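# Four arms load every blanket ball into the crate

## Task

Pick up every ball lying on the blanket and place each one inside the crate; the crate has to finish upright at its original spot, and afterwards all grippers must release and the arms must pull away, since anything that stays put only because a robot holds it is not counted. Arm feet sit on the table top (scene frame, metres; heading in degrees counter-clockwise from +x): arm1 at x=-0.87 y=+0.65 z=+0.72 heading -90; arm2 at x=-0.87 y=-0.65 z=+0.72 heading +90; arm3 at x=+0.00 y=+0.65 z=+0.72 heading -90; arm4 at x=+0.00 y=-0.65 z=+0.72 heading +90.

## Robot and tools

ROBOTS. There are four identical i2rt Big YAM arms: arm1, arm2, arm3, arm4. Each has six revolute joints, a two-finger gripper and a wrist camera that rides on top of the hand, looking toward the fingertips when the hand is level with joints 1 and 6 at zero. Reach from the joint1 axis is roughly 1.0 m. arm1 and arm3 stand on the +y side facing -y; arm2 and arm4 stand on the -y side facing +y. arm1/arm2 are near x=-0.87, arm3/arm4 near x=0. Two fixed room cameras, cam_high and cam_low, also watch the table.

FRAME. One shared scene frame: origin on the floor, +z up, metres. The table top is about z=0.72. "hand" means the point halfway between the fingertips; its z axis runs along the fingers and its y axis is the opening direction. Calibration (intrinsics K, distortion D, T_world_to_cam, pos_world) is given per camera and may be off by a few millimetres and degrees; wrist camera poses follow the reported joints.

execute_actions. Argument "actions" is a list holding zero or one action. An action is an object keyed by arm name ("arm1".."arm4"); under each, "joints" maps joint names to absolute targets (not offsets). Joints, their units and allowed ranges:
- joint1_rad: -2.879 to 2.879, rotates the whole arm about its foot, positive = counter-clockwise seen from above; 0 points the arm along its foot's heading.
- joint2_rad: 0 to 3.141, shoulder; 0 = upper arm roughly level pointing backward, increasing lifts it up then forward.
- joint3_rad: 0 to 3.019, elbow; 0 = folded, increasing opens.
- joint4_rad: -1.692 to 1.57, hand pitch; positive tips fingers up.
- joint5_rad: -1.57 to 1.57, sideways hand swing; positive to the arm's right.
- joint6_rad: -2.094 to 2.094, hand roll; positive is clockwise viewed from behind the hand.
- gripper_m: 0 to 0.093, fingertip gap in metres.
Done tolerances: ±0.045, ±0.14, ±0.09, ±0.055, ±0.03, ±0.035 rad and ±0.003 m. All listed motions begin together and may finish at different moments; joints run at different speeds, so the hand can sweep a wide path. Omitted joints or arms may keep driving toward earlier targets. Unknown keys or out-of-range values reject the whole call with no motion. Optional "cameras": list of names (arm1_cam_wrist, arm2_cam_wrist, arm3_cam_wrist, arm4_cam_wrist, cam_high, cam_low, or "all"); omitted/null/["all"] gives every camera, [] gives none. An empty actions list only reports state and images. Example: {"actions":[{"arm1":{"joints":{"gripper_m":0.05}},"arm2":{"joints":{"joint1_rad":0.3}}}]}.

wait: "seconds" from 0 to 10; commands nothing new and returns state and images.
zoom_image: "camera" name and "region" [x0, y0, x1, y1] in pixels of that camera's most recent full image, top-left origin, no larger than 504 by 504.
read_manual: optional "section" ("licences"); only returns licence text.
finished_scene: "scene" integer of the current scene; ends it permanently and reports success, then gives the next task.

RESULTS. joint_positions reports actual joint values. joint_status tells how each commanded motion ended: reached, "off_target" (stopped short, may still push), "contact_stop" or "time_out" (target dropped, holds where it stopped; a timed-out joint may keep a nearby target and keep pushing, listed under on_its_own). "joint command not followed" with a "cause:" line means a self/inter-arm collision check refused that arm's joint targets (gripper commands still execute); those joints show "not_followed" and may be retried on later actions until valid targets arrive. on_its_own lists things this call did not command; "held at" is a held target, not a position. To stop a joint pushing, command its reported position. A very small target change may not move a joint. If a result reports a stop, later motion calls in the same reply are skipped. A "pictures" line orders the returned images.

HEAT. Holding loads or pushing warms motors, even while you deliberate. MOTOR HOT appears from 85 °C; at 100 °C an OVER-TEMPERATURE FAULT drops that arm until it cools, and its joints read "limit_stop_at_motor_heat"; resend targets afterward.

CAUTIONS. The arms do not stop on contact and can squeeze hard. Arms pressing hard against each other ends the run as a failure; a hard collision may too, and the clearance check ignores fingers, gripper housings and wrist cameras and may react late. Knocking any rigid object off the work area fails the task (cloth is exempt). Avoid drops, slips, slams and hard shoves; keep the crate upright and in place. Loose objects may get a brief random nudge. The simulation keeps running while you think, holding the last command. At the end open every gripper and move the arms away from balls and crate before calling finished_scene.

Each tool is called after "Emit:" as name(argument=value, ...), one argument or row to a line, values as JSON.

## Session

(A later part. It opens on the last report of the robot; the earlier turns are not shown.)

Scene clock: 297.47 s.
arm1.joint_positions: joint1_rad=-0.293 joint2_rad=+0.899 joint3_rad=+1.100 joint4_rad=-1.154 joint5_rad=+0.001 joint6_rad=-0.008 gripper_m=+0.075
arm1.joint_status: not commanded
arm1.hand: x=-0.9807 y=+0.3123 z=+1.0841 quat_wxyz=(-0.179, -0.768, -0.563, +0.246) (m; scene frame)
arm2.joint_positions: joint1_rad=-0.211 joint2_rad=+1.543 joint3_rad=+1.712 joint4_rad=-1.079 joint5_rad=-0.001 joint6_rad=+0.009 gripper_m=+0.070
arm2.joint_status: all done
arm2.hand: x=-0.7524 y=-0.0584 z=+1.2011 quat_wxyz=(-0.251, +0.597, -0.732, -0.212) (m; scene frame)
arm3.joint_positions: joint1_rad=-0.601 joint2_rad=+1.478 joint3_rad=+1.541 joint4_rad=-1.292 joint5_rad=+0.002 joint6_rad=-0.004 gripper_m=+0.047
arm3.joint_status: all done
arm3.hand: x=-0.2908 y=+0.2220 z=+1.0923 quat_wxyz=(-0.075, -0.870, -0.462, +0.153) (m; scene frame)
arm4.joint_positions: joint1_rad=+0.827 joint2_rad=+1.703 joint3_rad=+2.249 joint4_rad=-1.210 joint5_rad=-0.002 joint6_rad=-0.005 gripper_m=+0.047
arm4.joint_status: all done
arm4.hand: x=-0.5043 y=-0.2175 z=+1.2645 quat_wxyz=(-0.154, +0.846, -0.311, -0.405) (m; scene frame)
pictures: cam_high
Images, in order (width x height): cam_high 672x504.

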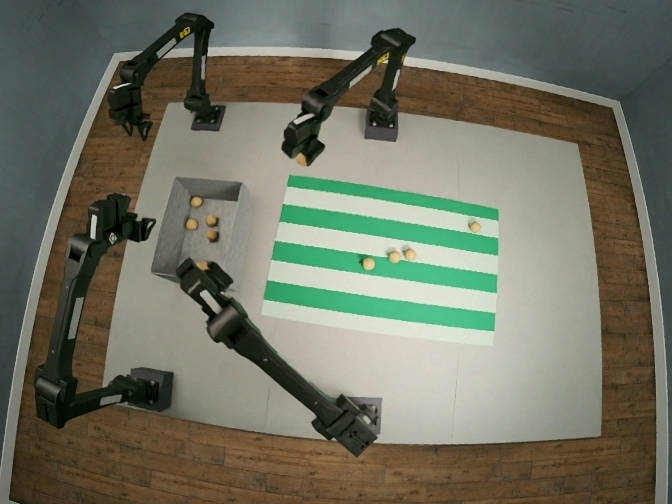

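Emit:
execute_actions(
  actions=[
    {"arm3":{"joints":{"joint1_rad":-0.865,"joint2_rad":1.9,"joint3_rad":2.4,"joint4_rad":-0.923}},"arm4":{"joints":{"joint2_rad":2.46,"joint3_rad":2.64,"joint4_rad":-1.03}},"arm2":{"joints":{"joint1_rad":0.4,"joint2_rad":1.0,"joint3_rad":1.15}}},
  ],
  cameras=["cam_high","arm4_cam_wrist"],
)

Scene clock: 304.20 s.
arm1.joint_positions: joint1_rad=-0.293 joint2_rad=+0.899 joint3_rad=+1.100 joint4_rad=-1.154 joint5_rad=+0.001 joint6_rad=-0.008 gripper_m=+0.075
arm1.joint_status: not commanded
arm1.hand: x=-0.9807 y=+0.3123 z=+1.0841 quat_wxyz=(-0.179, -0.768, -0.563, +0.246) (m; scene frame)
arm2.joint_positions: joint1_rad=+0.391 joint2_rad=+0.989 joint3_rad=+1.151 joint4_rad=-1.079 joint5_rad=-0.003 joint6_rad=+0.009 gripper_m=+0.070
arm2.joint_status: all done
arm2.hand: x=-1.0268 y=-0.2889 z=+1.1689 quat_wxyz=(-0.177, +0.788, -0.522, -0.273) (m; scene frame)
arm3.joint_positions: joint1_rad=-0.872 joint2_rad=+1.887 joint3_rad=+2.365 joint4_rad=-0.932 joint5_rad=+0.001 joint6_rad=-0.004 gripper_m=+0.047
arm3.joint_status: all done
arm3.hand: x=-0.5813 y=+0.1559 z=+1.3247 quat_wxyz=(-0.178, -0.795, -0.294, +0.500) (m; scene frame)
arm4.joint_positions: joint1_rad=+0.827 joint2_rad=+2.489 joint3_rad=+2.600 joint4_rad=-1.039 joint5_rad=-0.002 joint6_rad=-0.005 gripper_m=+0.047
arm4.joint_status: all done
arm4.hand: x=-0.6753 y=-0.0666 z=+0.8711 quat_wxyz=(-0.111, +0.892, -0.328, -0.291) (m; scene frame)
pictures: arm4_cam_wrist, cam_high
camera_calibration (this result's frames):
arm4_cam_wrist: T_world_to_cam=[[0.646705, 0.762739, -0.00143833, 0.490727], [0.762433, -0.646498, -0.0271294, 0.502856], [-0.0216226, 0.0164481, -0.999631, 0.984613], [0, 0, 0, 1]] pos_world=[-0.67946, -0.0653962, 0.998597]
Images, in order (width x height): arm4_cam_wrist 504x504, cam_high 672x504.

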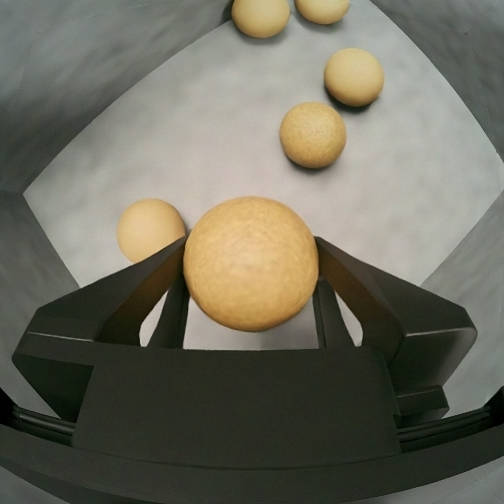

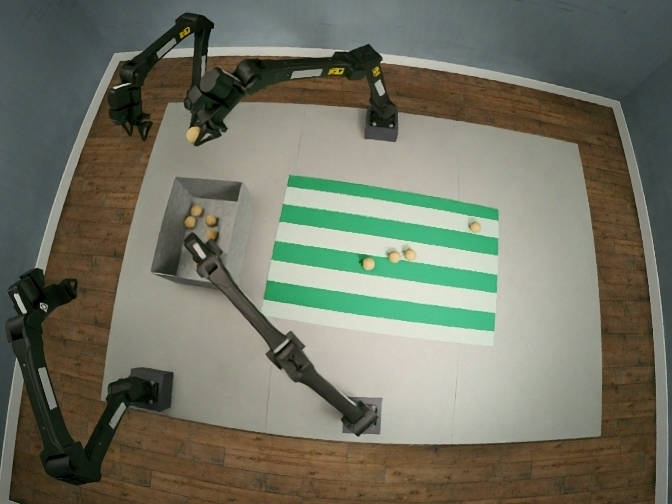

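Emit:
execute_actions(
  actions=[
    {"arm3":{"joints":{"joint2_rad":2.435}},"arm4":{"joints":{"joint2_rad":2.15,"gripper_m":0.07}}},
  ],
  cameras=["cam_high","arm3_cam_wrist"],
)

Scene clock: 310.23 s.
arm1.joint_positions: joint1_rad=-0.293 joint2_rad=+0.899 joint3_rad=+1.100 joint4_rad=-1.154 joint5_rad=+0.001 joint6_rad=-0.008 gripper_m=+0.075
arm1.joint_status: not commanded
arm1.hand: x=-0.9807 y=+0.3123 z=+1.0841 quat_wxyz=(-0.179, -0.768, -0.563, +0.246) (m; scene frame)
arm2.joint_positions: joint1_rad=+0.391 joint2_rad=+0.989 joint3_rad=+1.151 joint4_rad=-1.079 joint5_rad=-0.003 joint6_rad=+0.009 gripper_m=+0.070
arm2.joint_status: not commanded
arm2.hand: x=-1.0268 y=-0.2889 z=+1.1689 quat_wxyz=(-0.177, +0.788, -0.522, -0.273) (m; scene frame)
arm3.joint_positions: joint1_rad=-0.872 joint2_rad=+2.454 joint3_rad=+2.355 joint4_rad=-0.928 joint5_rad=+0.001 joint6_rad=-0.004 gripper_m=+0.047
arm3.joint_status: all done
arm3.hand: x=-0.6613 y=+0.0930 z=+0.8584 quat_wxyz=(-0.088, -0.903, -0.333, +0.255) (m; scene frame)
arm4.joint_positions: joint1_rad=+0.827 joint2_rad=+2.146 joint3_rad=+2.628 joint4_rad=-1.035 joint5_rad=-0.002 joint6_rad=-0.005 gripper_m=+0.070
arm4.joint_status: all done
arm4.hand: x=-0.6346 y=-0.1042 z=+1.1782 quat_wxyz=(-0.171, +0.822, -0.302, -0.452) (m; scene frame)
pictures: arm3_cam_wrist, cam_high
camera_calibration (this result's frames):
arm3_cam_wrist: T_world_to_cam=[[-0.65415, 0.756365, -0.000483901, -0.501523], [0.754273, 0.652388, 0.0739106, 0.38048], [0.0562191, 0.0479836, -0.997265, 1.00638], [0, 0, 0, 1]] pos_world=[-0.671634, 0.082824, 0.975259]
Images, in order (width x height): arm3_cam_wrist 504x504, cam_high 672x504.

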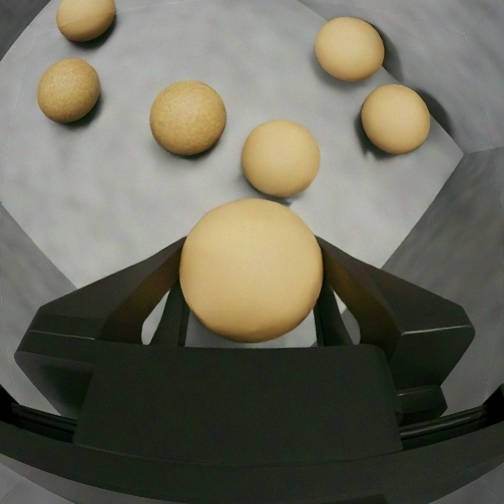

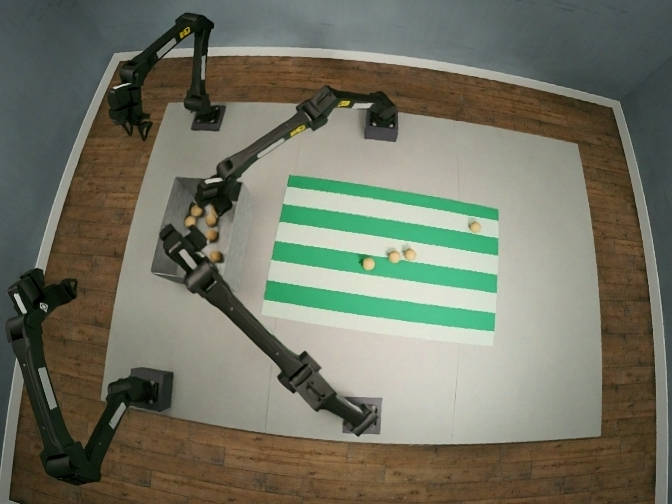

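Emit:
execute_actions(
  actions=[
    {"arm3":{"joints":{"joint2_rad":2.15,"gripper_m":0.075}},"arm4":{"joints":{"joint1_rad":0.45,"joint2_rad":1.75,"joint3_rad":1.95,"joint4_rad":-1.3,"gripper_m":0.093}}},
  ],
  cameras=[],
)

Scene clock: 315.83 s.
arm1.joint_positions: joint1_rad=-0.293 joint2_rad=+0.899 joint3_rad=+1.100 joint4_rad=-1.154 joint5_rad=+0.001 joint6_rad=-0.008 gripper_m=+0.075
arm1.joint_status: not commanded
arm1.hand: x=-0.9807 y=+0.3123 z=+1.0841 quat_wxyz=(-0.179, -0.768, -0.563, +0.246) (m; scene frame)
arm2.joint_positions: joint1_rad=+0.391 joint2_rad=+0.989 joint3_rad=+1.151 joint4_rad=-1.079 joint5_rad=-0.003 joint6_rad=+0.009 gripper_m=+0.070
arm2.joint_status: not commanded
arm2.hand: x=-1.0268 y=-0.2889 z=+1.1689 quat_wxyz=(-0.177, +0.788, -0.522, -0.273) (m; scene frame)
arm3.joint_positions: joint1_rad=-0.872 joint2_rad=+2.120 joint3_rad=+2.390 joint4_rad=-0.927 joint5_rad=+0.001 joint6_rad=-0.004 gripper_m=+0.075
arm3.joint_status: all done
arm3.hand: x=-0.6404 y=+0.1077 z=+1.1579 quat_wxyz=(-0.147, -0.841, -0.311, +0.417) (m; scene frame)
arm4.joint_positions: joint1_rad=+0.456 joint2_rad=+1.749 joint3_rad=+1.949 joint4_rad=-1.298 joint5_rad=+0.000 joint6_rad=-0.005 gripper_m=+0.093
arm4.joint_status: all done
arm4.hand: x=-0.3039 y=-0.0818 z=+1.0710 quat_wxyz=(-0.123, +0.835, -0.499, -0.195) (m; scene frame)
pictures: none
No camera images: the call's "cameras" was empty. Leave "cameras" out to get every camera's image.

Emit:
execute_actions(
  actions=[
    {"arm3":{"joints":{"joint1_rad":-0.55,"joint2_rad":1.33,"joint3_rad":1.42,"joint4_rad":-1.4,"gripper_m":0.093}},"arm4":{"joints":{"joint1_rad":-0.148,"joint2_rad":2.112,"joint3_rad":2.095,"joint4_rad":-1.475,"joint6_rad":1.19}}},
  ],
  cameras=["arm4_cam_wrist","cam_high"],
)

Scene clock: 324.93 s.
arm1.joint_positions: joint1_rad=-0.293 joint2_rad=+0.899 joint3_rad=+1.100 joint4_rad=-1.154 joint5_rad=+0.001 joint6_rad=-0.008 gripper_m=+0.075
arm1.joint_status: not commanded
arm1.hand: x=-0.9807 y=+0.3123 z=+1.0841 quat_wxyz=(-0.179, -0.768, -0.563, +0.246) (m; scene frame)
arm2.joint_positions: joint1_rad=+0.391 joint2_rad=+0.989 joint3_rad=+1.151 joint4_rad=-1.079 joint5_rad=-0.003 joint6_rad=+0.009 gripper_m=+0.070
arm2.joint_status: not commanded
arm2.hand: x=-1.0268 y=-0.2889 z=+1.1689 quat_wxyz=(-0.177, +0.788, -0.522, -0.273) (m; scene frame)
arm3.joint_positions: joint1_rad=-0.554 joint2_rad=+1.327 joint3_rad=+1.414 joint4_rad=-1.395 joint5_rad=+0.000 joint6_rad=-0.004 gripper_m=+0.093
arm3.joint_status: all done
arm3.hand: x=-0.2297 y=+0.2741 z=+1.0961 quat_wxyz=(-0.060, -0.864, -0.485, +0.117) (m; scene frame)
arm4.joint_positions: joint1_rad=-0.143 joint2_rad=+2.146 joint3_rad=+2.059 joint4_rad=-1.468 joint5_rad=+0.000 joint6_rad=+1.180 gripper_m=+0.093
arm4.joint_status: all done
arm4.hand: x=+0.0742 y=+0.0153 z=+0.8590 quat_wxyz=(-0.007, +0.139, -0.990, -0.006) (m; scene frame)
pictures: arm4_cam_wrist, cam_high
camera_calibration (this result's frames):
arm4_cam_wrist: T_world_to_cam=[[0.273609, -0.96164, -0.0196658, 0.0131817], [-0.795899, -0.237838, 0.556757, -0.408187], [-0.540077, -0.136682, -0.830443, 0.882939], [0, 0, 0, 1]] pos_world=[0.148372, 0.0362753, 0.96075]
Images, in order (width x height): arm4_cam_wrist 504x504, cam_high 672x504.

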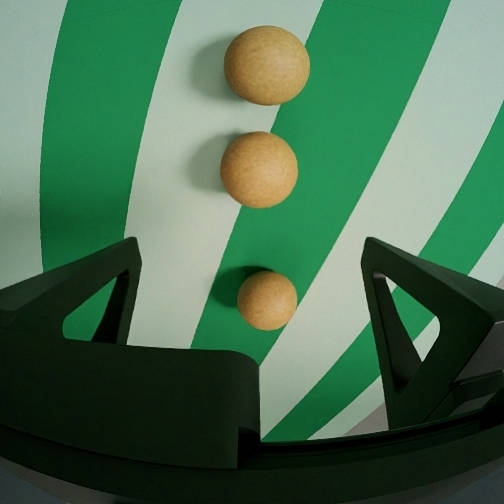

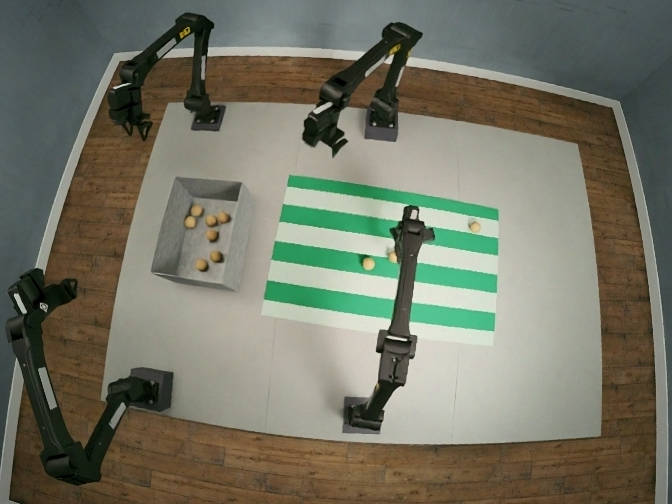

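Emit:
execute_actions(
  actions=[
    {"arm3":{"joints":{"joint1_rad":0.76}},"arm4":{"joints":{"joint1_rad":-0.133,"joint2_rad":2.287,"joint3_rad":2.062,"joint4_rad":-1.44}}},
  ],
  cameras=["arm4_cam_wrist"],
)

Scene clock: 340.63 s.
arm1.joint_positions: joint1_rad=-0.293 joint2_rad=+0.899 joint3_rad=+1.100 joint4_rad=-1.154 joint5_rad=+0.001 joint6_rad=-0.008 gripper_m=+0.075
arm1.joint_status: not commanded
arm1.hand: x=-0.9807 y=+0.3123 z=+1.0841 quat_wxyz=(-0.179, -0.768, -0.563, +0.246) (m; scene frame)
arm2.joint_positions: joint1_rad=+0.391 joint2_rad=+0.989 joint3_rad=+1.151 joint4_rad=-1.079 joint5_rad=-0.003 joint6_rad=+0.009 gripper_m=+0.070
arm2.joint_status: not commanded
arm2.hand: x=-1.0268 y=-0.2889 z=+1.1689 quat_wxyz=(-0.177, +0.788, -0.522, -0.273) (m; scene frame)
arm3.joint_positions: joint1_rad=+0.759 joint2_rad=+1.327 joint3_rad=+1.414 joint4_rad=-1.395 joint5_rad=+0.000 joint6_rad=-0.004 gripper_m=+0.093
arm3.joint_status: all done
arm3.hand: x=+0.3054 y=+0.3291 z=+1.0926 quat_wxyz=(-0.116, -0.389, -0.912, +0.051) (m; scene frame)
arm4.joint_positions: joint1_rad=-0.143 joint2_rad=+2.305 joint3_rad=+2.054 joint4_rad=-1.447 joint5_rad=+0.000 joint6_rad=+1.181 gripper_m=+0.093
arm4.joint_status: all done
arm4.hand: x=+0.0746 y=+0.0106 z=+0.7540 quat_wxyz=(+0.010, +0.138, -0.988, +0.063) (m; scene frame)
pictures: arm4_cam_wrist
camera_calibration (this result's frames):
arm4_cam_wrist: T_world_to_cam=[[0.272479, -0.955568, 0.112454, -0.0930618], [-0.787041, -0.154127, 0.597337, -0.382638], [-0.553464, -0.251268, -0.794067, 0.770036], [0, 0, 0, 1]] pos_world=[0.150393, 0.0455836, 0.850489]
Images, in order (width x height): arm4_cam_wrist 504x504.

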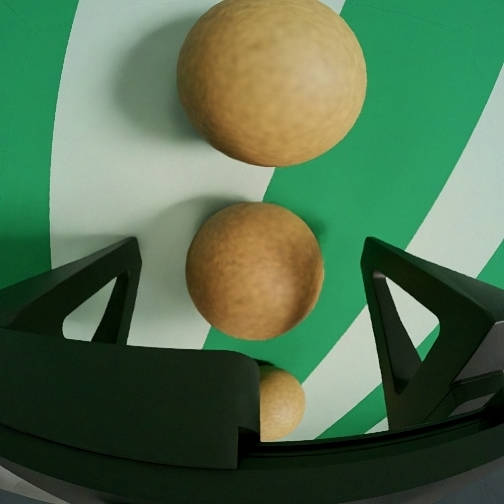

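Emit:
execute_actions(
  actions=[
    {"arm3":{"joints":{"joint2_rad":2.145,"joint3_rad":1.985,"joint4_rad":-1.343}},"arm4":{"joints":{"gripper_m":0.036}}},
  ],
  cameras=["arm3_cam_wrist"],
)

Scene clock: 345.53 s.
arm1.joint_positions: joint1_rad=-0.293 joint2_rad=+0.899 joint3_rad=+1.100 joint4_rad=-1.154 joint5_rad=+0.001 joint6_rad=-0.008 gripper_m=+0.075
arm1.joint_status: not commanded
arm1.hand: x=-0.9807 y=+0.3123 z=+1.0841 quat_wxyz=(-0.179, -0.768, -0.563, +0.246) (m; scene frame)
arm2.joint_positions: joint1_rad=+0.391 joint2_rad=+0.989 joint3_rad=+1.151 joint4_rad=-1.079 joint5_rad=-0.003 joint6_rad=+0.009 gripper_m=+0.070
arm2.joint_status: not commanded
arm2.hand: x=-1.0268 y=-0.2889 z=+1.1689 quat_wxyz=(-0.177, +0.788, -0.522, -0.273) (m; scene frame)
arm3.joint_positions: joint1_rad=+0.759 joint2_rad=+2.166 joint3_rad=+1.938 joint4_rad=-1.345 joint5_rad=+0.000 joint6_rad=-0.004 gripper_m=+0.093
arm3.joint_status: all done
arm3.hand: x=+0.4562 y=+0.1695 z=+0.8542 quat_wxyz=(+0.005, -0.393, -0.920, -0.001) (m; scene frame)
arm4.joint_positions: joint1_rad=-0.143 joint2_rad=+2.305 joint3_rad=+2.054 joint4_rad=-1.447 joint5_rad=+0.000 joint6_rad=+1.181 gripper_m=+0.047
arm4.joint_status: gripper_m off_target (ended at +0.047, target +0.036)
arm4.hand: x=+0.0746 y=+0.0106 z=+0.7540 quat_wxyz=(+0.010, +0.138, -0.988, +0.063) (m; scene frame)
pictures: arm3_cam_wrist
camera_calibration (this result's frames):
arm3_cam_wrist: T_world_to_cam=[[-0.720249, -0.693607, -0.0122542, 0.457529], [-0.565574, 0.576886, 0.589346, -0.337393], [-0.401705, 0.431406, -0.807788, 0.917762], [0, 0, 0, 1]] pos_world=[0.507384, 0.116054, 0.945805]
Images, in order (width x height): arm3_cam_wrist 504x504.

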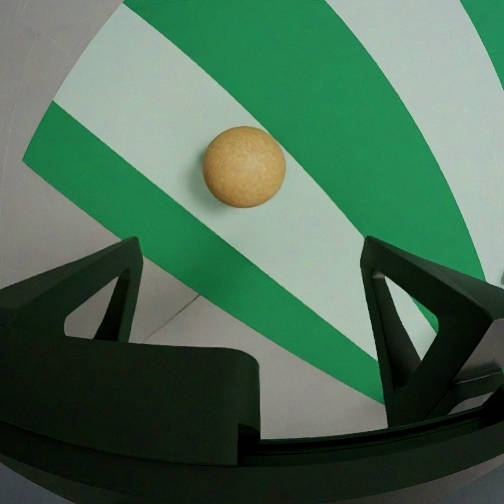

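Emit:
execute_actions(
  actions=[
    {"arm3":{"joints":{"joint1_rad":0.775,"joint2_rad":2.293,"joint3_rad":1.90,"joint4_rad":-1.214}},"arm4":{"joints":{"joint1_rad":0.05,"joint2_rad":1.8,"joint3_rad":2.2}}},
  ],
  cameras=["arm3_cam_wrist","cam_high"],
)

Scene clock: 353.67 s.
arm1.joint_positions: joint1_rad=-0.293 joint2_rad=+0.899 joint3_rad=+1.100 joint4_rad=-1.154 joint5_rad=+0.001 joint6_rad=-0.008 gripper_m=+0.075
arm1.joint_status: not commanded
arm1.hand: x=-0.9807 y=+0.3123 z=+1.0841 quat_wxyz=(-0.179, -0.768, -0.563, +0.246) (m; scene frame)
arm2.joint_positions: joint1_rad=+0.391 joint2_rad=+0.989 joint3_rad=+1.151 joint4_rad=-1.079 joint5_rad=-0.003 joint6_rad=+0.009 gripper_m=+0.070
arm2.joint_status: not commanded
arm2.hand: x=-1.0268 y=-0.2889 z=+1.1689 quat_wxyz=(-0.177, +0.788, -0.522, -0.273) (m; scene frame)
arm3.joint_positions: joint1_rad=+0.763 joint2_rad=+2.285 joint3_rad=+1.891 joint4_rad=-1.222 joint5_rad=+0.000 joint6_rad=-0.004 gripper_m=+0.093
arm3.joint_status: all done
arm3.hand: x=+0.4580 y=+0.1713 z=+0.7603 quat_wxyz=(+0.025, -0.390, -0.920, -0.009) (m; scene frame)
arm4.joint_positions: joint1_rad=+0.042 joint2_rad=+1.811 joint3_rad=+2.196 joint4_rad=-1.444 joint5_rad=+0.000 joint6_rad=+1.182 gripper_m=+0.047
arm4.joint_status: all done
arm4.hand: x=-0.0518 y=+0.0015 z=+1.1369 quat_wxyz=(-0.045, +0.223, -0.942, -0.248) (m; scene frame)
pictures: arm3_cam_wrist, cam_high
camera_calibration (this result's frames):
arm3_cam_wrist: T_world_to_cam=[[-0.717776, -0.696161, -0.0125658, 0.45847], [-0.549852, 0.555667, 0.623616, -0.311676], [-0.427155, 0.454526, -0.78163, 0.829672], [0, 0, 0, 1]] pos_world=[0.512101, 0.11525, 0.848624]
Images, in order (width x height): arm3_cam_wrist 504x504, cam_high 672x504.

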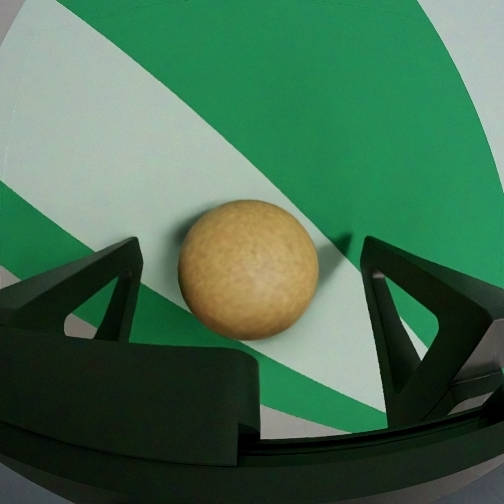

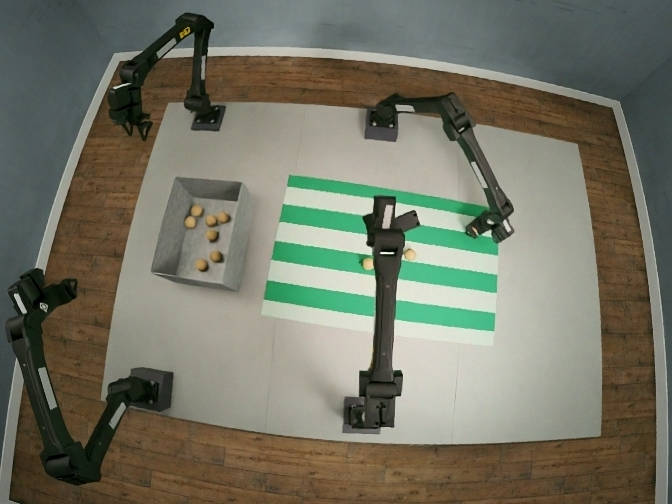

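Emit:
execute_actions(
  actions=[
    {"arm3":{"joints":{"gripper_m":0.036}},"arm4":{"joints":{"joint1_rad":0.815,"joint2_rad":2.1,"joint3_rad":2.64,"joint4_rad":-1.03,"joint6_rad":0}}},
  ],
  cameras=[],
)

Emit:
execute_actions(
  actions=[
    {"arm3":{"joints":{"joint1_rad":-0.5,"joint2_rad":1.65,"joint4_rad":-1.4}},"arm4":{"joints":{"joint2_rad":2.455}}},
  ],
  cameras=["arm4_cam_wrist","cam_high"],
)

Scene clock: 360.43 s.
arm1.joint_positions: joint1_rad=-0.293 joint2_rad=+0.899 joint3_rad=+1.100 joint4_rad=-1.154 joint5_rad=+0.001 joint6_rad=-0.008 gripper_m=+0.075
arm1.joint_status: not commanded
arm1.hand: x=-0.9807 y=+0.3123 z=+1.0841 quat_wxyz=(-0.179, -0.768, -0.563, +0.246) (m; scene frame)
arm2.joint_positions: joint1_rad=+0.391 joint2_rad=+0.989 joint3_rad=+1.151 joint4_rad=-1.079 joint5_rad=-0.003 joint6_rad=+0.009 gripper_m=+0.070
arm2.joint_status: not commanded
arm2.hand: x=-1.0268 y=-0.2889 z=+1.1689 quat_wxyz=(-0.177, +0.788, -0.522, -0.273) (m; scene frame)
arm3.joint_positions: joint1_rad=+0.763 joint2_rad=+2.285 joint3_rad=+1.891 joint4_rad=-1.222 joint5_rad=+0.000 joint6_rad=-0.004 gripper_m=+0.047
arm3.joint_status: gripper_m off_target (ended at +0.047, target +0.036)
arm3.hand: x=+0.4580 y=+0.1713 z=+0.7603 quat_wxyz=(+0.025, -0.390, -0.920, -0.009) (m; scene frame)
arm4.joint_positions: joint1_rad=+0.814 joint2_rad=+2.135 joint3_rad=+2.572 joint4_rad=-1.045 joint5_rad=+0.000 joint6_rad=+0.009 gripper_m=+0.047
arm4.joint_status: all done
arm4.hand: x=-0.6252 y=-0.0983 z=+1.1548 quat_wxyz=(-0.163, +0.830, -0.318, -0.429) (m; scene frame)
pictures: none
No camera images: the call's "cameras" was empty. Leave "cameras" out to get every camera's image.

Scene clock: 362.23 s.
arm1.joint_positions: joint1_rad=-0.293 joint2_rad=+0.899 joint3_rad=+1.100 joint4_rad=-1.154 joint5_rad=+0.001 joint6_rad=-0.008 gripper_m=+0.075
arm1.joint_status: not commanded
arm1.hand: x=-0.9807 y=+0.3123 z=+1.0841 quat_wxyz=(-0.179, -0.768, -0.563, +0.246) (m; scene frame)
arm2.joint_positions: joint1_rad=+0.391 joint2_rad=+0.989 joint3_rad=+1.151 joint4_rad=-1.079 joint5_rad=-0.003 joint6_rad=+0.009 gripper_m=+0.070
arm2.joint_status: not commanded
arm2.hand: x=-1.0268 y=-0.2889 z=+1.1689 quat_wxyz=(-0.177, +0.788, -0.522, -0.273) (m; scene frame)
arm3.joint_positions: joint1_rad=-0.503 joint2_rad=+1.628 joint3_rad=+1.892 joint4_rad=-1.392 joint5_rad=+0.002 joint6_rad=-0.003 gripper_m=+0.047
arm3.joint_status: all done
arm3.hand: x=-0.2798 y=+0.1359 z=+1.1680 quat_wxyz=(-0.107, -0.838, -0.499, +0.192) (m; scene frame)
arm4.joint_positions: joint1_rad=+0.814 joint2_rad=+2.494 joint3_rad=+2.609 joint4_rad=-1.036 joint5_rad=+0.000 joint6_rad=+0.009 gripper_m=+0.047
arm4.joint_status: all done
arm4.hand: x=-0.6694 y=-0.0569 z=+0.8717 quat_wxyz=(-0.113, +0.886, -0.340, -0.294) (m; scene frame)
pictures: arm4_cam_wrist, cam_high
camera_calibration (this result's frames):
arm4_cam_wrist: T_world_to_cam=[[0.665267, 0.746561, -0.00816229, 0.496851], [0.745989, -0.665121, -0.0333842, 0.497984], [-0.0303523, 0.0161204, -0.999409, 0.979224], [0, 0, 0, 1]] pos_world=[-0.672307, -0.0554959, 0.999325]
Images, in order (width x height): arm4_cam_wrist 504x504, cam_high 672x504.

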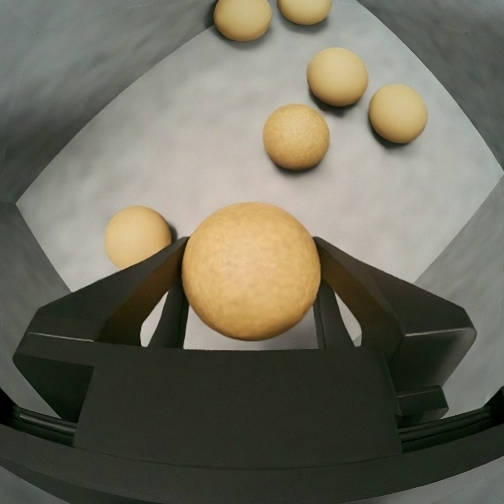

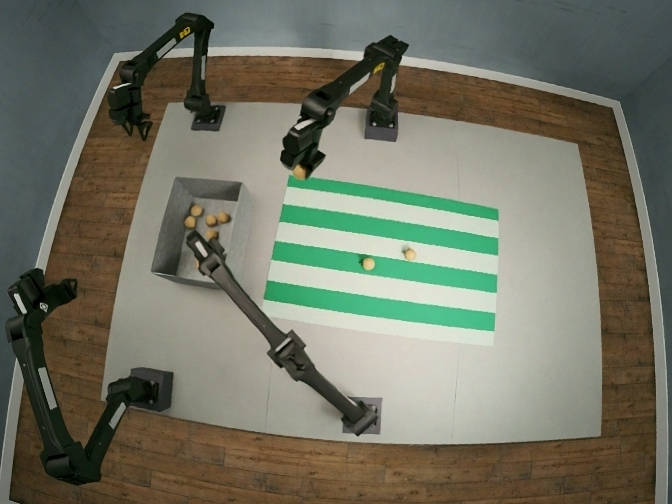

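Emit:
execute_actions(
  actions=[
    {"arm3":{"joints":{"joint1_rad":-0.87,"joint2_rad":2.0,"joint3_rad":2.4,"joint4_rad":-0.923}},"arm4":{"joints":{"joint2_rad":2.15,"gripper_m":0.07}}},
  ],
  cameras=[],
)

Emit:
execute_actions(
  actions=[
    {"arm3":{"joints":{"joint1_rad":-0.85,"joint2_rad":2.42}},"arm4":{"joints":{"joint1_rad":0.5,"joint2_rad":1.75,"joint3_rad":1.95,"joint4_rad":-1.3,"gripper_m":0.093}}},
  ],
  cameras=["arm3_cam_wrist","cam_high"],
)

Scene clock: 369.40 s.
arm1.joint_positions: joint1_rad=-0.293 joint2_rad=+0.899 joint3_rad=+1.100 joint4_rad=-1.154 joint5_rad=+0.001 joint6_rad=-0.008 gripper_m=+0.075
arm1.joint_status: not commanded
arm1.hand: x=-0.9807 y=+0.3123 z=+1.0841 quat_wxyz=(-0.179, -0.768, -0.563, +0.246) (m; scene frame)
arm2.joint_positions: joint1_rad=+0.391 joint2_rad=+0.989 joint3_rad=+1.151 joint4_rad=-1.079 joint5_rad=-0.003 joint6_rad=+0.009 gripper_m=+0.070
arm2.joint_status: not commanded
arm2.hand: x=-1.0268 y=-0.2889 z=+1.1689 quat_wxyz=(-0.177, +0.788, -0.522, -0.273) (m; scene frame)
arm3.joint_positions: joint1_rad=-0.868 joint2_rad=+2.013 joint3_rad=+2.352 joint4_rad=-0.935 joint5_rad=+0.002 joint6_rad=-0.003 gripper_m=+0.047
arm3.joint_status: all done
arm3.hand: x=-0.6143 y=+0.1256 z=+1.2207 quat_wxyz=(-0.157, -0.828, -0.307, +0.442) (m; scene frame)
arm4.joint_positions: joint1_rad=+0.814 joint2_rad=+2.147 joint3_rad=+2.628 joint4_rad=-1.035 joint5_rad=+0.000 joint6_rad=+0.009 gripper_m=+0.070
arm4.joint_status: all done
arm4.hand: x=-0.6279 y=-0.0960 z=+1.1777 quat_wxyz=(-0.172, +0.818, -0.313, -0.451) (m; scene frame)
pictures: none
No camera images: the call's "cameras" was empty. Leave "cameras" out to get every camera's image.

Scene clock: 371.03 s.
arm1.joint_positions: joint1_rad=-0.293 joint2_rad=+0.899 joint3_rad=+1.100 joint4_rad=-1.154 joint5_rad=+0.001 joint6_rad=-0.008 gripper_m=+0.075
arm1.joint_status: not commanded
arm1.hand: x=-0.9807 y=+0.3123 z=+1.0841 quat_wxyz=(-0.179, -0.768, -0.563, +0.246) (m; scene frame)
arm2.joint_positions: joint1_rad=+0.391 joint2_rad=+0.989 joint3_rad=+1.151 joint4_rad=-1.079 joint5_rad=-0.003 joint6_rad=+0.009 gripper_m=+0.070
arm2.joint_status: not commanded
arm2.hand: x=-1.0268 y=-0.2889 z=+1.1689 quat_wxyz=(-0.177, +0.788, -0.522, -0.273) (m; scene frame)
arm3.joint_positions: joint1_rad=-0.861 joint2_rad=+2.445 joint3_rad=+2.361 joint4_rad=-0.927 joint5_rad=+0.002 joint6_rad=-0.003 gripper_m=+0.047
arm3.joint_status: all done
arm3.hand: x=-0.6571 y=+0.0849 z=+0.8688 quat_wxyz=(-0.092, -0.900, -0.336, +0.262) (m; scene frame)
arm4.joint_positions: joint1_rad=+0.507 joint2_rad=+1.749 joint3_rad=+1.949 joint4_rad=-1.298 joint5_rad=+0.000 joint6_rad=+0.007 gripper_m=+0.093
arm4.joint_status: all done
arm4.hand: x=-0.3323 y=-0.0976 z=+1.0707 quat_wxyz=(-0.117, +0.845, -0.483, -0.199) (m; scene frame)
pictures: arm3_cam_wrist, cam_high
camera_calibration (this result's frames):
arm3_cam_wrist: T_world_to_cam=[[-0.660966, 0.750416, -0.000216073, -0.496876], [0.749128, 0.659848, 0.0583721, 0.391359], [0.0439459, 0.0384201, -0.998295, 1.01055], [0, 0, 0, 1]] pos_world=[-0.666006, 0.0758008, 0.985876]
Images, in order (width x height): arm3_cam_wrist 504x504, cam_high 672x504.

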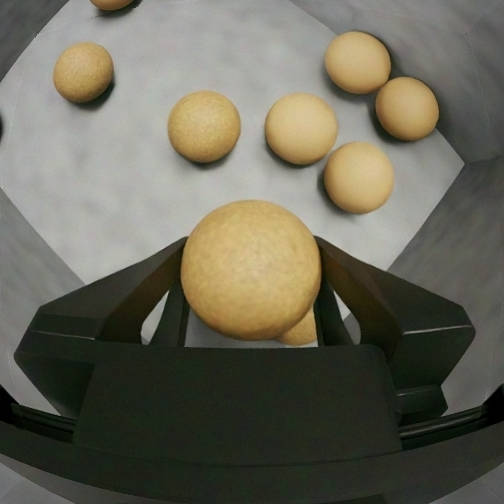

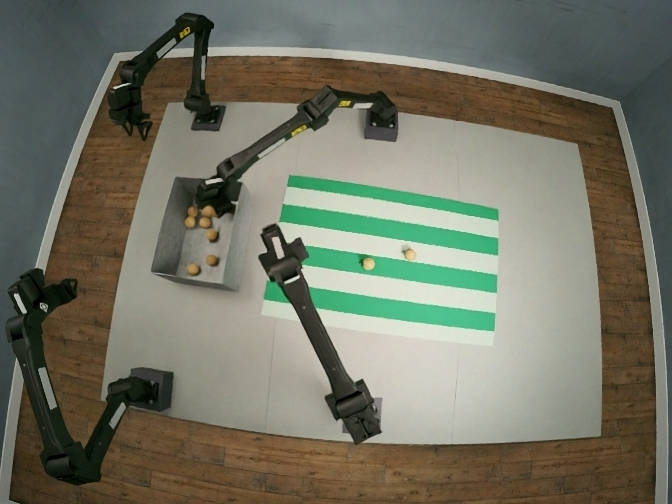

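Emit:
execute_actions(
  actions=[
    {"arm3":{"joints":{"joint2_rad":2.15,"gripper_m":0.075}},"arm4":{"joints":{"joint1_rad":0.017,"joint2_rad":1.915,"joint3_rad":1.73,"joint4_rad":-1.248}}},
  ],
  cameras=["arm4_cam_wrist"],
)

Scene clock: 377.00 s.
arm1.joint_positions: joint1_rad=-0.293 joint2_rad=+0.899 joint3_rad=+1.100 joint4_rad=-1.154 joint5_rad=+0.001 joint6_rad=-0.008 gripper_m=+0.075
arm1.joint_status: not commanded
arm1.hand: x=-0.9807 y=+0.3123 z=+1.0841 quat_wxyz=(-0.179, -0.768, -0.563, +0.246) (m; scene frame)
arm2.joint_positions: joint1_rad=+0.391 joint2_rad=+0.989 joint3_rad=+1.151 joint4_rad=-1.079 joint5_rad=-0.003 joint6_rad=+0.009 gripper_m=+0.070
arm2.joint_status: not commanded
arm2.hand: x=-1.0268 y=-0.2889 z=+1.1689 quat_wxyz=(-0.177, +0.788, -0.522, -0.273) (m; scene frame)
arm3.joint_positions: joint1_rad=-0.861 joint2_rad=+2.119 joint3_rad=+2.389 joint4_rad=-0.927 joint5_rad=+0.002 joint6_rad=-0.003 gripper_m=+0.075
arm3.joint_status: all done
arm3.hand: x=-0.6347 y=+0.1013 z=+1.1575 quat_wxyz=(-0.149, -0.840, -0.314, +0.416) (m; scene frame)
arm4.joint_positions: joint1_rad=+0.025 joint2_rad=+1.946 joint3_rad=+1.711 joint4_rad=-1.252 joint5_rad=+0.001 joint6_rad=+0.007 gripper_m=+0.093
arm4.joint_status: all done
arm4.hand: x=-0.0353 y=-0.0348 z=+0.8495 quat_wxyz=(-0.032, +0.724, -0.689, -0.026) (m; scene frame)
pictures: arm4_cam_wrist
camera_calibration (this result's frames):
arm4_cam_wrist: T_world_to_cam=[[0.998804, 0.0488809, 0.000815753, 0.0381851], [0.0418776, -0.864076, 0.501617, -0.447333], [0.0252243, -0.500983, -0.865089, 0.845771], [0, 0, 0, 1]] pos_world=[-0.0407402, 0.0353204, 0.956026]
Images, in order (width x height): arm4_cam_wrist 504x504.

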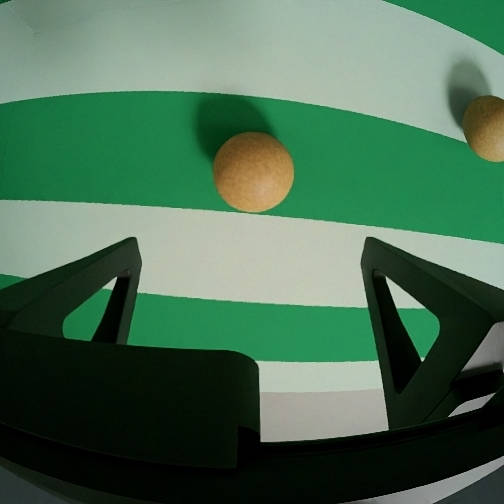

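Emit:
execute_actions(
  actions=[
    {"arm3":{"joints":{"joint1_rad":-0.5,"joint2_rad":1.33,"joint3_rad":1.42,"joint4_rad":-1.4,"gripper_m":0.093}},"arm4":{"joints":{"joint2_rad":2.09,"joint3_rad":1.716,"joint4_rad":-1.19}}},
  ],
  cameras=["arm4_cam_wrist"],
)

Scene clock: 382.70 s.
arm1.joint_positions: joint1_rad=-0.293 joint2_rad=+0.899 joint3_rad=+1.100 joint4_rad=-1.154 joint5_rad=+0.001 joint6_rad=-0.008 gripper_m=+0.075
arm1.joint_status: not commanded
arm1.hand: x=-0.9807 y=+0.3123 z=+1.0841 quat_wxyz=(-0.179, -0.768, -0.563, +0.246) (m; scene frame)
arm2.joint_positions: joint1_rad=+0.391 joint2_rad=+0.989 joint3_rad=+1.151 joint4_rad=-1.079 joint5_rad=-0.003 joint6_rad=+0.009 gripper_m=+0.070
arm2.joint_status: not commanded
arm2.hand: x=-1.0268 y=-0.2889 z=+1.1689 quat_wxyz=(-0.177, +0.788, -0.522, -0.273) (m; scene frame)
arm3.joint_positions: joint1_rad=-0.504 joint2_rad=+1.326 joint3_rad=+1.414 joint4_rad=-1.395 joint5_rad=+0.000 joint6_rad=-0.003 gripper_m=+0.093
arm3.joint_status: all done
arm3.hand: x=-0.2107 y=+0.2630 z=+1.0961 quat_wxyz=(-0.063, -0.852, -0.506, +0.115) (m; scene frame)
arm4.joint_positions: joint1_rad=+0.025 joint2_rad=+2.108 joint3_rad=+1.711 joint4_rad=-1.197 joint5_rad=+0.001 joint6_rad=+0.007 gripper_m=+0.093
arm4.joint_status: all done
arm4.hand: x=-0.0345 y=-0.0306 z=+0.7530 quat_wxyz=(+0.005, +0.724, -0.689, +0.014) (m; scene frame)
pictures: arm4_cam_wrist
camera_calibration (this result's frames):
arm4_cam_wrist: T_world_to_cam=[[0.998853, 0.0478599, 0.00165218, 0.0366028], [0.0375988, -0.805134, 0.5919, -0.461649], [0.0296585, -0.591159, -0.80601, 0.7173], [0, 0, 0, 1]] pos_world=[-0.0404774, 0.0505978, 0.85134]
Images, in order (width x height): arm4_cam_wrist 504x504.

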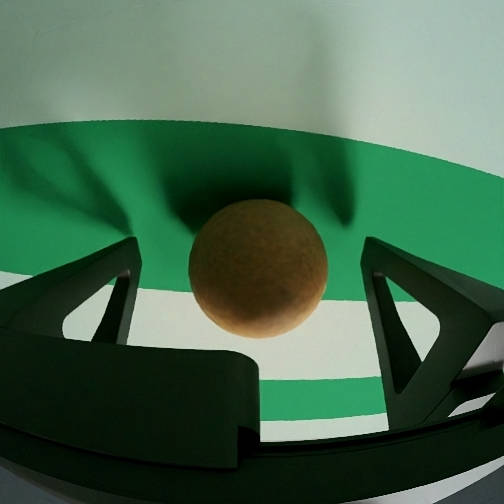

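Emit:
execute_actions(
  actions=[
    {"arm3":{"joints":{"joint1_rad":0.24,"joint2_rad":1.45}},"arm4":{"joints":{"gripper_m":0.036}}},
  ],
  cameras=[],
)

Emit:
execute_actions(
  actions=[
    {"arm3":{"joints":{"joint2_rad":2.105,"joint3_rad":1.925,"joint4_rad":-1.32}},"arm4":{"joints":{"joint1_rad":0.65,"joint2_rad":1.65,"joint3_rad":1.95,"joint4_rad":-1.3}}},
  ],
  cameras=["arm3_cam_wrist","cam_high"],
)

Scene clock: 390.17 s.
arm1.joint_positions: joint1_rad=-0.293 joint2_rad=+0.899 joint3_rad=+1.100 joint4_rad=-1.154 joint5_rad=+0.001 joint6_rad=-0.008 gripper_m=+0.075
arm1.joint_status: not commanded
arm1.hand: x=-0.9807 y=+0.3123 z=+1.0841 quat_wxyz=(-0.179, -0.768, -0.563, +0.246) (m; scene frame)
arm2.joint_positions: joint1_rad=+0.391 joint2_rad=+0.989 joint3_rad=+1.151 joint4_rad=-1.079 joint5_rad=-0.003 joint6_rad=+0.009 gripper_m=+0.070
arm2.joint_status: not commanded
arm2.hand: x=-1.0268 y=-0.2889 z=+1.1689 quat_wxyz=(-0.177, +0.788, -0.522, -0.273) (m; scene frame)
arm3.joint_positions: joint1_rad=+0.240 joint2_rad=+1.458 joint3_rad=+1.414 joint4_rad=-1.395 joint5_rad=-0.001 joint6_rad=-0.003 gripper_m=+0.093
arm3.joint_status: all done
arm3.hand: x=+0.1113 y=+0.2017 z=+1.0373 quat_wxyz=(-0.048, -0.614, -0.786, +0.041) (m; scene frame)
arm4.joint_positions: joint1_rad=+0.025 joint2_rad=+2.108 joint3_rad=+1.711 joint4_rad=-1.197 joint5_rad=+0.001 joint6_rad=+0.007 gripper_m=+0.047
arm4.joint_status: gripper_m off_target (ended at +0.047, target +0.036)
arm4.hand: x=-0.0345 y=-0.0306 z=+0.7530 quat_wxyz=(+0.005, +0.724, -0.689, +0.014) (m; scene frame)
pictures: none
No camera images: the call's "cameras" was empty. Leave "cameras" out to get every camera's image.

Scene clock: 391.97 s.
arm1.joint_positions: joint1_rad=-0.293 joint2_rad=+0.899 joint3_rad=+1.100 joint4_rad=-1.154 joint5_rad=+0.001 joint6_rad=-0.008 gripper_m=+0.075
arm1.joint_status: not commanded
arm1.hand: x=-0.9807 y=+0.3123 z=+1.0841 quat_wxyz=(-0.179, -0.768, -0.563, +0.246) (m; scene frame)
arm2.joint_positions: joint1_rad=+0.391 joint2_rad=+0.989 joint3_rad=+1.151 joint4_rad=-1.079 joint5_rad=-0.003 joint6_rad=+0.009 gripper_m=+0.070
arm2.joint_status: not commanded
arm2.hand: x=-1.0268 y=-0.2889 z=+1.1689 quat_wxyz=(-0.177, +0.788, -0.522, -0.273) (m; scene frame)
arm3.joint_positions: joint1_rad=+0.240 joint2_rad=+2.120 joint3_rad=+1.877 joint4_rad=-1.322 joint5_rad=-0.001 joint6_rad=-0.003 gripper_m=+0.093
arm3.joint_status: all done
arm3.hand: x=+0.1552 y=+0.0189 z=+0.8622 quat_wxyz=(+0.002, -0.616, -0.788, +0.002) (m; scene frame)
arm4.joint_positions: joint1_rad=+0.643 joint2_rad=+1.655 joint3_rad=+1.936 joint4_rad=-1.296 joint5_rad=-0.001 joint6_rad=+0.005 gripper_m=+0.047
arm4.joint_status: all done
arm4.hand: x=-0.3897 y=-0.1660 z=+1.1214 quat_wxyz=(-0.119, +0.867, -0.419, -0.243) (m; scene frame)
pictures: arm3_cam_wrist, cam_high
camera_calibration (this result's frames):
arm3_cam_wrist: T_world_to_cam=[[-0.969671, -0.244245, -0.00912456, 0.163932], [-0.203821, 0.787452, 0.581701, -0.479005], [-0.134892, 0.565918, -0.813351, 0.829099], [0, 0, 0, 1]] pos_world=[0.173168, -0.0519692, 0.954482]
Images, in order (width x height): arm3_cam_wrist 504x504, cam_high 672x504.

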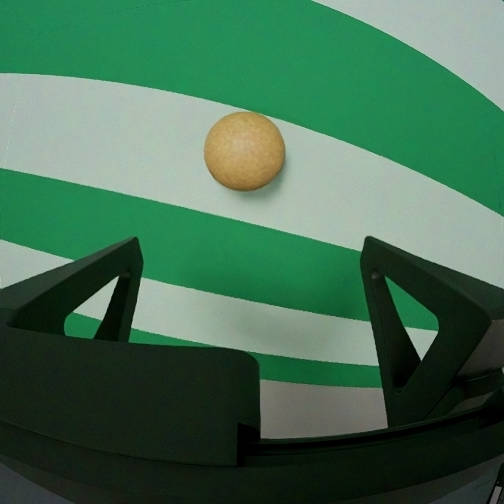

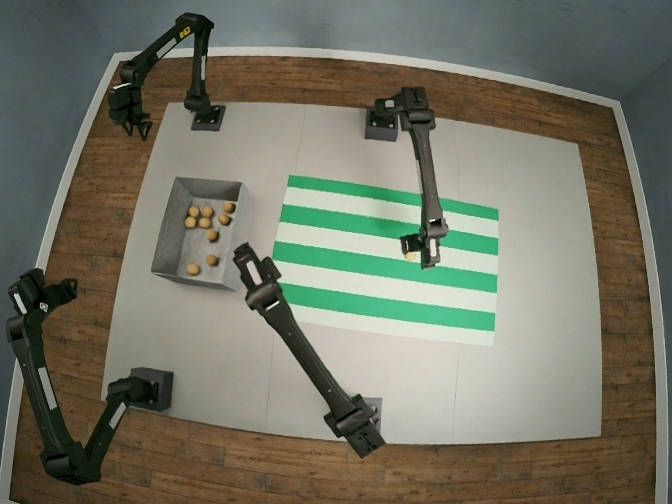

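Emit:
execute_actions(
  actions=[
    {"arm3":{"joints":{"joint1_rad":0.257,"joint2_rad":2.251,"joint3_rad":1.819,"joint4_rad":-1.127}},"arm4":{"joints":{"joint1_rad":0.815,"joint2_rad":2.1,"joint3_rad":2.64,"joint4_rad":-1.03}}},
  ],
  cameras=["arm3_cam_wrist"],
)

Scene clock: 397.53 s.
arm1.joint_positions: joint1_rad=-0.293 joint2_rad=+0.899 joint3_rad=+1.100 joint4_rad=-1.154 joint5_rad=+0.001 joint6_rad=-0.008 gripper_m=+0.075
arm1.joint_status: not commanded
arm1.hand: x=-0.9807 y=+0.3123 z=+1.0841 quat_wxyz=(-0.179, -0.768, -0.563, +0.246) (m; scene frame)
arm2.joint_positions: joint1_rad=+0.391 joint2_rad=+0.989 joint3_rad=+1.151 joint4_rad=-1.079 joint5_rad=-0.003 joint6_rad=+0.009 gripper_m=+0.070
arm2.joint_status: not commanded
arm2.hand: x=-1.0268 y=-0.2889 z=+1.1689 quat_wxyz=(-0.177, +0.788, -0.522, -0.273) (m; scene frame)
arm3.joint_positions: joint1_rad=+0.245 joint2_rad=+2.248 joint3_rad=+1.808 joint4_rad=-1.135 joint5_rad=-0.001 joint6_rad=-0.003 gripper_m=+0.093
arm3.joint_status: all done
arm3.hand: x=+0.1596 y=+0.0130 z=+0.7569 quat_wxyz=(+0.005, -0.614, -0.790, -0.001) (m; scene frame)
arm4.joint_positions: joint1_rad=+0.815 joint2_rad=+2.118 joint3_rad=+2.583 joint4_rad=-1.043 joint5_rad=-0.001 joint6_rad=+0.005 gripper_m=+0.047
arm4.joint_status: all done
arm4.hand: x=-0.6216 y=-0.1023 z=+1.1752 quat_wxyz=(-0.168, +0.824, -0.313, -0.441) (m; scene frame)
pictures: arm3_cam_wrist
camera_calibration (this result's frames):
arm3_cam_wrist: T_world_to_cam=[[-0.968383, -0.249297, -0.0092017, 0.165735], [-0.206799, 0.781579, 0.588531, -0.416794], [-0.139527, 0.571827, -0.808422, 0.744276], [0, 0, 0, 1]] pos_world=[0.178149, -0.0585231, 0.84851]
Images, in order (width x height): arm3_cam_wrist 504x504.

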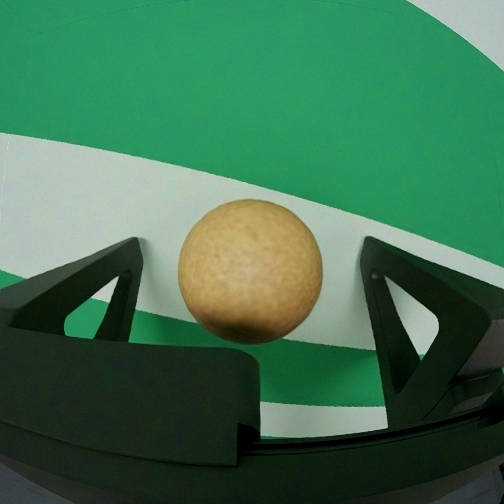

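Emit:
execute_actions(
  actions=[
    {"arm3":{"joints":{"gripper_m":0.036}},"arm4":{"joints":{"joint2_rad":2.455}}},
  ],
  cameras=["arm4_cam_wrist"],
)

Emit:
execute_actions(
  actions=[
    {"arm3":{"joints":{"joint1_rad":-0.85,"joint2_rad":1.7,"joint3_rad":2.15,"joint4_rad":-1.15}},"arm4":{"joints":{"joint2_rad":2.0,"gripper_m":0.07}}},
  ],
  cameras=["cam_high"],
)

Scene clock: 407.33 s.
arm1.joint_positions: joint1_rad=-0.293 joint2_rad=+0.899 joint3_rad=+1.100 joint4_rad=-1.154 joint5_rad=+0.001 joint6_rad=-0.008 gripper_m=+0.075
arm1.joint_status: not commanded
arm1.hand: x=-0.9807 y=+0.3123 z=+1.0841 quat_wxyz=(-0.179, -0.768, -0.563, +0.246) (m; scene frame)
arm2.joint_positions: joint1_rad=+0.391 joint2_rad=+0.989 joint3_rad=+1.151 joint4_rad=-1.079 joint5_rad=-0.003 joint6_rad=+0.009 gripper_m=+0.070
arm2.joint_status: not commanded
arm2.hand: x=-1.0268 y=-0.2889 z=+1.1689 quat_wxyz=(-0.177, +0.788, -0.522, -0.273) (m; scene frame)
arm3.joint_positions: joint1_rad=+0.245 joint2_rad=+2.248 joint3_rad=+1.808 joint4_rad=-1.135 joint5_rad=-0.001 joint6_rad=-0.003 gripper_m=+0.046
arm3.joint_status: gripper_m off_target (ended at +0.046, target +0.036)
arm3.hand: x=+0.1596 y=+0.0130 z=+0.7569 quat_wxyz=(+0.005, -0.614, -0.790, -0.001) (m; scene frame)
arm4.joint_positions: joint1_rad=+0.815 joint2_rad=+2.493 joint3_rad=+2.607 joint4_rad=-1.037 joint5_rad=-0.001 joint6_rad=+0.005 gripper_m=+0.047
arm4.joint_status: all done
arm4.hand: x=-0.6694 y=-0.0576 z=+0.8715 quat_wxyz=(-0.113, +0.887, -0.338, -0.293) (m; scene frame)
pictures: arm4_cam_wrist
camera_calibration (this result's frames):
arm4_cam_wrist: T_world_to_cam=[[0.661974, 0.749498, -0.00657976, 0.49397], [0.748995, -0.66181, -0.0318362, 0.498427], [-0.0282157, 0.0161465, -0.999471, 0.980465], [0, 0, 0, 1]] pos_world=[-0.672651, -0.0561964, 0.999065]
Images, in order (width x height): arm4_cam_wrist 504x504.

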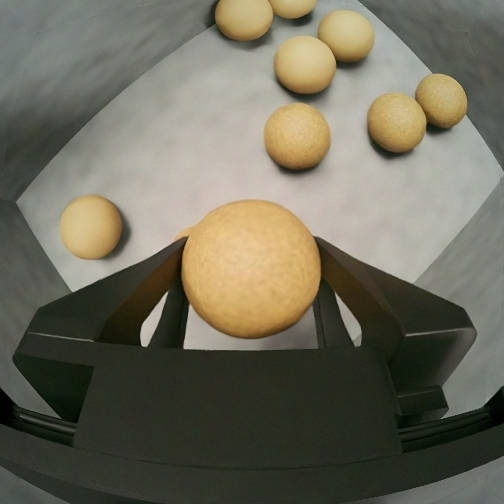

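Scene clock: 409.60 s.
arm1.joint_positions: joint1_rad=-0.293 joint2_rad=+0.899 joint3_rad=+1.100 joint4_rad=-1.154 joint5_rad=+0.001 joint6_rad=-0.008 gripper_m=+0.075
arm1.joint_status: not commanded
arm1.hand: x=-0.9807 y=+0.3123 z=+1.0841 quat_wxyz=(-0.179, -0.768, -0.563, +0.246) (m; scene frame)
arm2.joint_positions: joint1_rad=+0.391 joint2_rad=+0.989 joint3_rad=+1.151 joint4_rad=-1.079 joint5_rad=-0.003 joint6_rad=+0.009 gripper_m=+0.070
arm2.joint_status: not commanded
arm2.hand: x=-1.0268 y=-0.2889 z=+1.1689 quat_wxyz=(-0.177, +0.788, -0.522, -0.273) (m; scene frame)
arm3.joint_positions: joint1_rad=-0.843 joint2_rad=+1.695 joint3_rad=+2.142 joint4_rad=-1.145 joint5_rad=+0.003 joint6_rad=-0.002 gripper_m=+0.046
arm3.joint_status: all done
arm3.hand: x=-0.4960 y=+0.2034 z=+1.2926 quat_wxyz=(-0.146, -0.845, -0.324, +0.398) (m; scene frame)
arm4.joint_positions: joint1_rad=+0.815 joint2_rad=+2.012 joint3_rad=+2.634 joint4_rad=-1.032 joint5_rad=-0.001 joint6_rad=+0.005 gripper_m=+0.070
arm4.joint_status: all done
arm4.hand: x=-0.5905 y=-0.1307 z=+1.2883 quat_wxyz=(-0.194, +0.784, -0.298, -0.509) (m; scene frame)
pictures: cam_high
Images, in order (width x height): cam_high 672x504.

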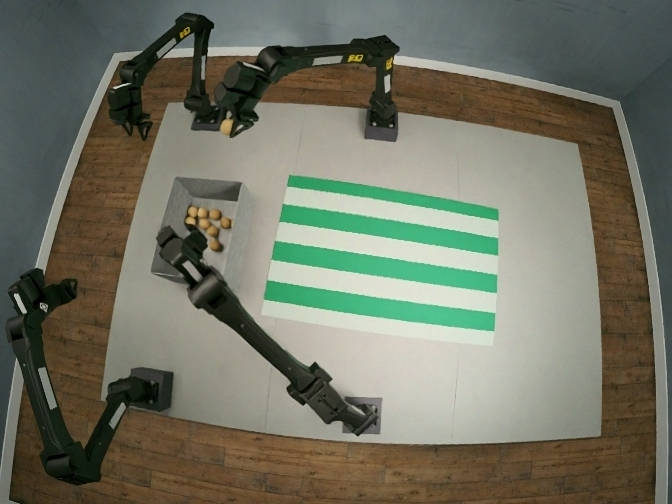

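Emit:
execute_actions(
  actions=[
    {"arm3":{"joints":{"joint2_rad":2.42,"joint3_rad":2.41,"joint4_rad":-0.923}},"arm4":{"joints":{"joint1_rad":0.5,"joint2_rad":1.3,"joint3_rad":1.6,"joint4_rad":-1.3}}},
  ],
  cameras=["arm3_cam_wrist","cam_high"],
)

Scene clock: 413.33 s.
arm1.joint_positions: joint1_rad=-0.293 joint2_rad=+0.899 joint3_rad=+1.100 joint4_rad=-1.154 joint5_rad=+0.001 joint6_rad=-0.008 gripper_m=+0.075
arm1.joint_status: not commanded
arm1.hand: x=-0.9807 y=+0.3123 z=+1.0841 quat_wxyz=(-0.179, -0.768, -0.563, +0.246) (m; scene frame)
arm2.joint_positions: joint1_rad=+0.391 joint2_rad=+0.989 joint3_rad=+1.151 joint4_rad=-1.079 joint5_rad=-0.003 joint6_rad=+0.009 gripper_m=+0.070
arm2.joint_status: not commanded
arm2.hand: x=-1.0268 y=-0.2889 z=+1.1689 quat_wxyz=(-0.177, +0.788, -0.522, -0.273) (m; scene frame)
arm3.joint_positions: joint1_rad=-0.843 joint2_rad=+2.439 joint3_rad=+2.365 joint4_rad=-0.928 joint5_rad=+0.003 joint6_rad=-0.002 gripper_m=+0.046
arm3.joint_status: all done
arm3.hand: x=-0.6476 y=+0.0723 z=+0.8757 quat_wxyz=(-0.096, -0.896, -0.343, +0.265) (m; scene frame)
arm4.joint_positions: joint1_rad=+0.507 joint2_rad=+1.318 joint3_rad=+1.592 joint4_rad=-1.298 joint5_rad=+0.000 joint6_rad=+0.005 gripper_m=+0.070
arm4.joint_status: all done
arm4.hand: x=-0.2540 y=-0.2295 z=+1.1312 quat_wxyz=(-0.135, +0.837, -0.477, -0.230) (m; scene frame)
pictures: arm3_cam_wrist, cam_high
camera_calibration (this result's frames):
arm3_cam_wrist: T_world_to_cam=[[-0.673478, 0.739207, 0.00028458, -0.488868], [0.738316, 0.672647, 0.049358, 0.392072], [0.0362943, 0.0334516, -0.998781, 1.01335], [0, 0, 0, 1]] pos_world=[-0.655494, 0.0637504, 0.992903]
Images, in order (width x height): arm3_cam_wrist 504x504, cam_high 672x504.

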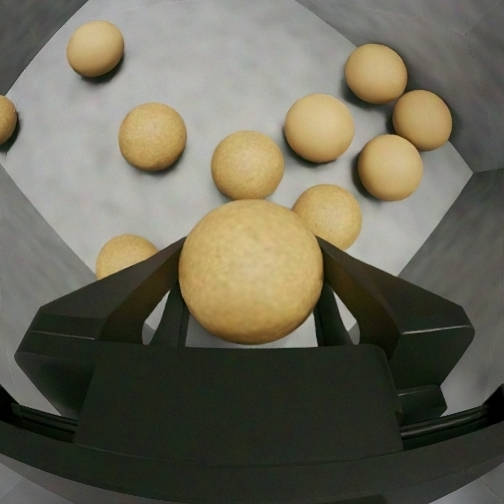

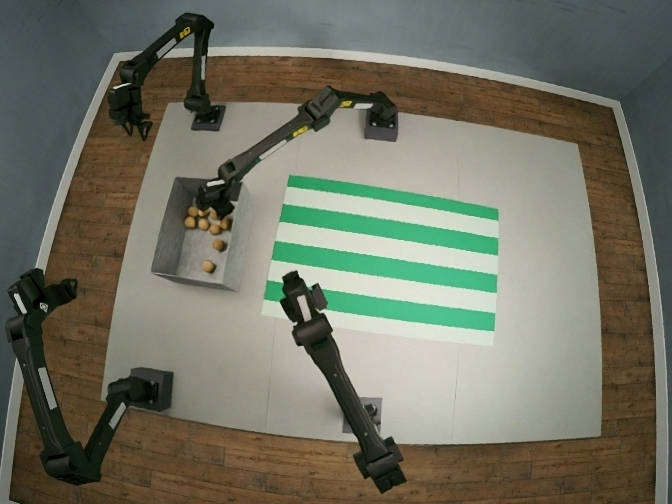

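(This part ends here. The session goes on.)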